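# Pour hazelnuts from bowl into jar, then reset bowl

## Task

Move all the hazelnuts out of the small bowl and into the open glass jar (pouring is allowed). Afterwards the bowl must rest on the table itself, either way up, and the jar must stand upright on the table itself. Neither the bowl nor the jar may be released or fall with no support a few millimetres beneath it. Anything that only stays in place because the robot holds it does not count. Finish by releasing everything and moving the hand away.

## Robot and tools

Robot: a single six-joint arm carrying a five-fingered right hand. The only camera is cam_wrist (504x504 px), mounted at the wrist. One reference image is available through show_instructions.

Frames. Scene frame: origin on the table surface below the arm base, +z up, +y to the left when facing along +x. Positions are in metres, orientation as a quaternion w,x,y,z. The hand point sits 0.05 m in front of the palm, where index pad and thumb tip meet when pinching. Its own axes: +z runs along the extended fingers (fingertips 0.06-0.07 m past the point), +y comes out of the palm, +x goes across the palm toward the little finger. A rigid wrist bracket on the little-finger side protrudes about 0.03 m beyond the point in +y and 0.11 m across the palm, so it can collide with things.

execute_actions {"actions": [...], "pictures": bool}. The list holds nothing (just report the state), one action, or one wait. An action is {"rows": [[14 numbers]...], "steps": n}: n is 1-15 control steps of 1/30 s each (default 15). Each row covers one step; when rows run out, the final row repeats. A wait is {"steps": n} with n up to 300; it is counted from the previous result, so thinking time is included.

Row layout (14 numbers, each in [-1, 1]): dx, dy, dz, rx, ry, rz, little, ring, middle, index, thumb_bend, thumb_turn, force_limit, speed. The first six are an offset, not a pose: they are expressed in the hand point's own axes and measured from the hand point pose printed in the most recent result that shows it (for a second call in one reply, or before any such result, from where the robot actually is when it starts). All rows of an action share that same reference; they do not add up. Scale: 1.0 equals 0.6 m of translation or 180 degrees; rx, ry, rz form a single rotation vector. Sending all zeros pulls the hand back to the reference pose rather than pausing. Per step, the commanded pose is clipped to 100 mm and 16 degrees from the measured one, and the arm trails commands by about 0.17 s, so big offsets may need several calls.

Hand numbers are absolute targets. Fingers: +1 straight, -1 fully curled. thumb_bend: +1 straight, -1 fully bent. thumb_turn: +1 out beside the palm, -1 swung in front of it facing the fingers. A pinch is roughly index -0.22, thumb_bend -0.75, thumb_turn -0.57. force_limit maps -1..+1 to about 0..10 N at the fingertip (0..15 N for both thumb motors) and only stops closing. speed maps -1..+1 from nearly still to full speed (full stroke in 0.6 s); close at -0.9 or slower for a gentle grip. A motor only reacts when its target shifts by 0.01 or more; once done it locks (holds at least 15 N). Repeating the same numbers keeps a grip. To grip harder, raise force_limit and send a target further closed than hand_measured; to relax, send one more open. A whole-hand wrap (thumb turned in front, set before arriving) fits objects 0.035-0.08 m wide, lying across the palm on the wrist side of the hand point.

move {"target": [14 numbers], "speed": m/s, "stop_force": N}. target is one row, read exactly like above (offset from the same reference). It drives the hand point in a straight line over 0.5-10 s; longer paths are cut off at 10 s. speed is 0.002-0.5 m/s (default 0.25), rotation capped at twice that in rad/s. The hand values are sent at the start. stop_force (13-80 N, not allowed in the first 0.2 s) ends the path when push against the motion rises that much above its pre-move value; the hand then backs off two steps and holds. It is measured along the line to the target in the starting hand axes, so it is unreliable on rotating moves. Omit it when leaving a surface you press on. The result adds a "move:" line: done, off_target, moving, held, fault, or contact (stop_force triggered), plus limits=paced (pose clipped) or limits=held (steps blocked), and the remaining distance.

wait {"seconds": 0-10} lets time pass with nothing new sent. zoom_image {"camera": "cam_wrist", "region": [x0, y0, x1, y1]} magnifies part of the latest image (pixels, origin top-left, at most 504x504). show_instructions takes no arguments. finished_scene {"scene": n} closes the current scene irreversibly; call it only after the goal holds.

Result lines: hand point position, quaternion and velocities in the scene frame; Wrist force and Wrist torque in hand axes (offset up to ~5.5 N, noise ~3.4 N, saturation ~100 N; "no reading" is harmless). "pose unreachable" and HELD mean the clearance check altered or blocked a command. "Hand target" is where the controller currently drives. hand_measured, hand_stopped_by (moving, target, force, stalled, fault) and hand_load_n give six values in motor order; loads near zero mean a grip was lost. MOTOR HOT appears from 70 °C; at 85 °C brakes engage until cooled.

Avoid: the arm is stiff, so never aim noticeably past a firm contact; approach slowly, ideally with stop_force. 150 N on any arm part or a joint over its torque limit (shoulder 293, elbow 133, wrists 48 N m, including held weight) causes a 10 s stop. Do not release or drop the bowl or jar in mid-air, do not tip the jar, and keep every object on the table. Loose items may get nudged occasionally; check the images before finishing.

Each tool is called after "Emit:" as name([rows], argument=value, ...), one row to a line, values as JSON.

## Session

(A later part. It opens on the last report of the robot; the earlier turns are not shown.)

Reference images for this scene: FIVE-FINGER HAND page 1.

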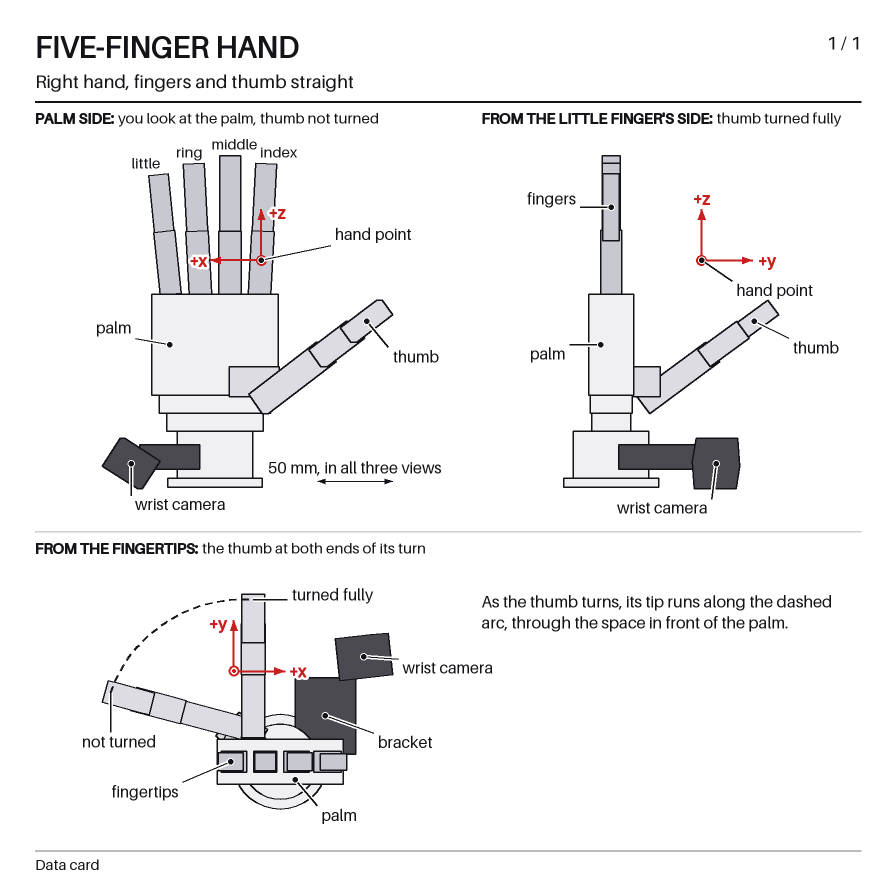

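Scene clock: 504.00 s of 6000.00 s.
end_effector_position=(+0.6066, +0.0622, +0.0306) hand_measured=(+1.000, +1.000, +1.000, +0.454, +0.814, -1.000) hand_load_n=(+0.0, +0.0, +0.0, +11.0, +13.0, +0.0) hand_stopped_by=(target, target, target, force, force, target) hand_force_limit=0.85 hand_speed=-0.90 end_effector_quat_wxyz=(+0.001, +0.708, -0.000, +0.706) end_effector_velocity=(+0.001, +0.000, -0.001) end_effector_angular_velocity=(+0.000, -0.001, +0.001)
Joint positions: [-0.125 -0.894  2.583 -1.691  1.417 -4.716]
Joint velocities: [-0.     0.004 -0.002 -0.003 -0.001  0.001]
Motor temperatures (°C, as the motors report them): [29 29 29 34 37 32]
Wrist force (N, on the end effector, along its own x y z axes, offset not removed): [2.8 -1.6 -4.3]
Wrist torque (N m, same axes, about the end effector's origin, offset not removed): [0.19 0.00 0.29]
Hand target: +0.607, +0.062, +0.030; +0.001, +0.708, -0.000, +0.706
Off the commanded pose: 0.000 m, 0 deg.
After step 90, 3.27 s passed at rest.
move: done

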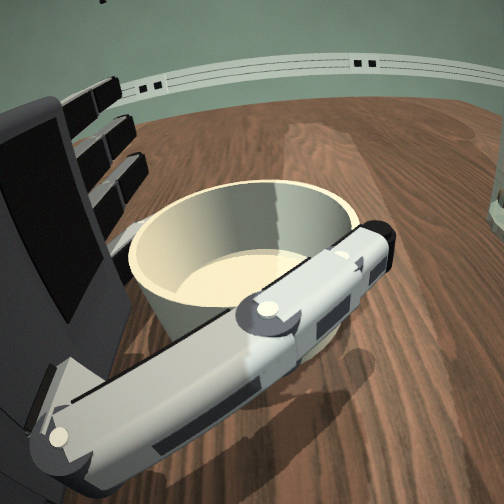

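Emit:
execute_actions([
  {"rows": [[0,0,0,0,0,0,1,1,1,1,1,-1,0.85,0.2]], "steps": 15},
])

Emit:
move(target=[0.003, -0.1, -0.075, 0, 0, 0, 1, 1, 1, 1, 1, -1, 0.85, 0.2], speed=0.1)

Emit:
move(target=[0.4, -0.03, -0.05, 0, -0.3, 0, 1, 1, 1, 1, 1, 1, 0.85, 0.5], speed=0.3)

Scene clock: 512.70 s of 6000.00 s.
end_effector_position=(+0.6066, +0.0622, +0.0306) hand_measured=(+1.000, +1.000, +1.000, +1.000, +1.000, -1.000) hand_load_n=(+0.0, +0.0, +0.0, +0.0, +0.0, +0.0) hand_stopped_by=(target, target, target, target, target, target) hand_force_limit=0.85 hand_speed=0.20 end_effector_quat_wxyz=(+0.001, +0.708, -0.000, +0.706) end_effector_velocity=(-0.000, +0.000, +0.000) end_effector_angular_velocity=(+0.000, +0.000, +0.001)
Joint positions: [-0.125 -0.894  2.583 -1.691  1.417 -4.716]
Joint velocities: [ 0.    -0.     0.     0.001 -0.    -0.   ]
Motor temperatures (°C, as the motors report them): [29 29 29 34 37 32]
Wrist force (N, on the end effector, along its own x y z axes, offset not removed): [0.8 2.4 -3.5]
Wrist torque (N m, same axes, about the end effector's origin, offset not removed): [0.73 -0.09 0.37]
Hand target: +0.607, +0.062, +0.031; +0.001, +0.708, -0.000, +0.706
Off the commanded pose: 0.000 m, 0 deg.
Steps of this call (steps 1 to 90: nothing new was sent; then 5.20 s passed at rest; steps 91 to 105: all 15 steps of this action). Readings (end_effector_position | what the end effector reports):
91: (+0.6066, +0.0622, +0.0305) | hand_measured=(+1.000, +1.000, +1.000, +0.454, +0.814, -1.000) hand_load_n=(+0.0, +0.0, +0.0, +11.0, +13.5, -1.0) hand_stopped_by=(target, target, target, moving, moving, target) hand_force_limit=0.85 hand_speed=0.20
92: (+0.6066, +0.0622, +0.0305) | hand_measured=(+1.000, +1.000, +1.000, +0.454, +0.814, -1.000) hand_load_n=(+0.0, +0.0, +0.0, +11.0, +13.5, -1.0) hand_stopped_by=(target, target, target, moving, moving, target) hand_force_limit=0.85 hand_speed=0.20
94: (+0.6066, +0.0622, +0.0305) | hand_measured=(+1.000, +1.000, +1.000, +0.514, +0.846, -1.000) hand_load_n=(+0.0, +0.0, +0.0, +0.0, +0.0, +0.0) hand_stopped_by=(target, target, target, moving, moving, target) hand_force_limit=0.85 hand_speed=0.20
98: (+0.6066, +0.0622, +0.0305) | hand_measured=(+1.000, +1.000, +1.000, +0.780, +0.998, -1.000) hand_load_n=(+0.0, +0.0, +0.0, +0.5, +0.0, +0.0) hand_stopped_by=(target, target, target, moving, moving, target) hand_force_limit=0.85 hand_speed=0.20
105: the state above

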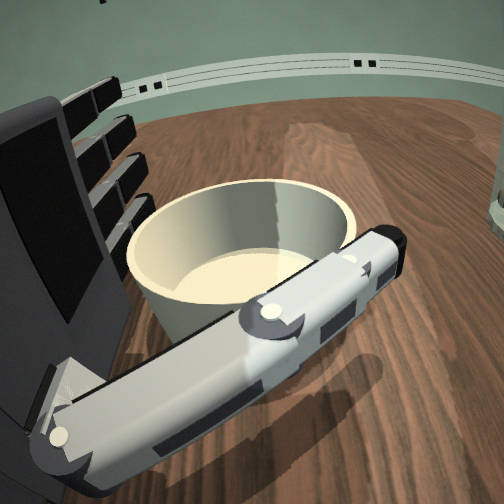

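Scene clock: 514.20 s of 6000.00 s.
end_effector_position=(+0.5617, +0.1218, +0.0325) hand_measured=(+1.000, +1.000, +1.000, +1.000, +1.000, -1.000) hand_load_n=(+0.0, +0.0, +0.0, +0.0, +0.0, +0.0) hand_stopped_by=(target, target, target, target, target, target) hand_force_limit=0.85 hand_speed=0.20 end_effector_quat_wxyz=(+0.001, +0.708, -0.000, +0.706) end_effector_velocity=(-0.001, +0.002, -0.000) end_effector_angular_velocity=(+0.001, +0.002, -0.000)
Joint positions: [ 0.059 -0.892  2.612 -1.722  1.601 -4.716]
Joint velocities: [ 0.007 -0.    -0.     0.002  0.007  0.001]
Motor temperatures (°C, as the motors report them): [29 29 29 34 37 32]
Wrist force (N, on the end effector, along its own x y z axes, offset not removed): [3.4 -1.0 -3.1]
Wrist torque (N m, same axes, about the end effector's origin, offset not removed): [0.18 -0.55 0.39]
Hand target: +0.562, +0.122, +0.033; +0.001, +0.708, -0.000, +0.706
Off the commanded pose: 0.000 m, 0 deg.
move: done

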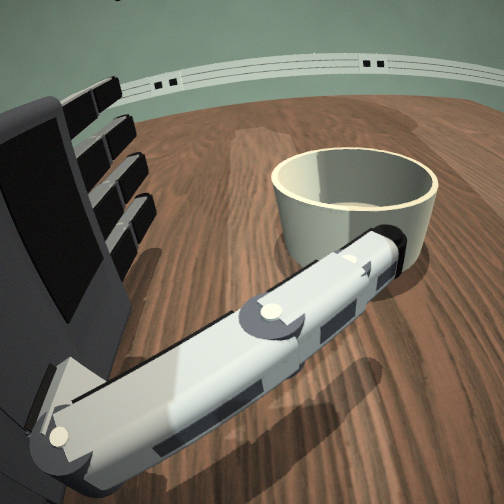

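Scene clock: 516.40 s of 6000.00 s.
end_effector_position=(+0.5323, +0.1399, +0.2717) hand_measured=(+1.000, +1.000, +1.000, +1.000, +1.000, +1.000) hand_load_n=(+0.0, +0.0, +0.0, +0.0, +0.0, +0.0) hand_stopped_by=(target, target, target, target, target, target) hand_force_limit=0.85 hand_speed=0.50 end_effector_quat_wxyz=(+0.001, +0.951, -0.000, +0.309) end_effector_velocity=(+0.000, +0.000, +0.002) end_effector_angular_velocity=(-0.000, +0.012, -0.001)
Joint positions: [ 0.099 -1.527  2.095  0.373  1.616 -4.659]
Joint velocities: [-0.     0.004 -0.009  0.017  0.     0.001]
Motor temperatures (°C, as the motors report them): [29 29 29 34 37 32]
Wrist force (N, on the end effector, along its own x y z axes, offset not removed): [-0.4 2.8 -4.4]
Wrist torque (N m, same axes, about the end effector's origin, offset not removed): [0.95 0.02 0.24]
Hand target: +0.532, +0.140, +0.272; +0.001, +0.951, -0.000, +0.308
Off the commanded pose: 0.001 m, 0 deg.
move: done

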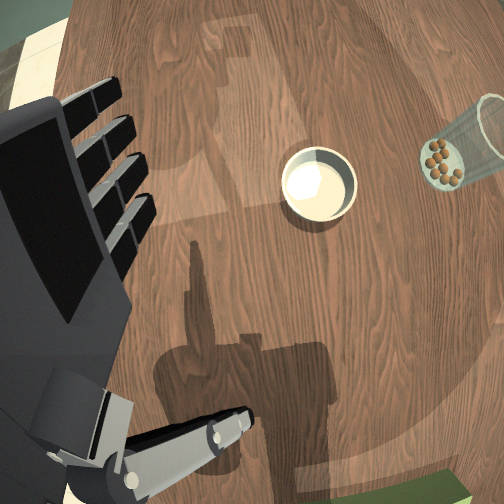

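The bowl is empty and standing on the table. The jar is upright with the nuts inside, and the hand is clear.

Emit:
finished_scene(scene=2)

The scene is finished: the task was done.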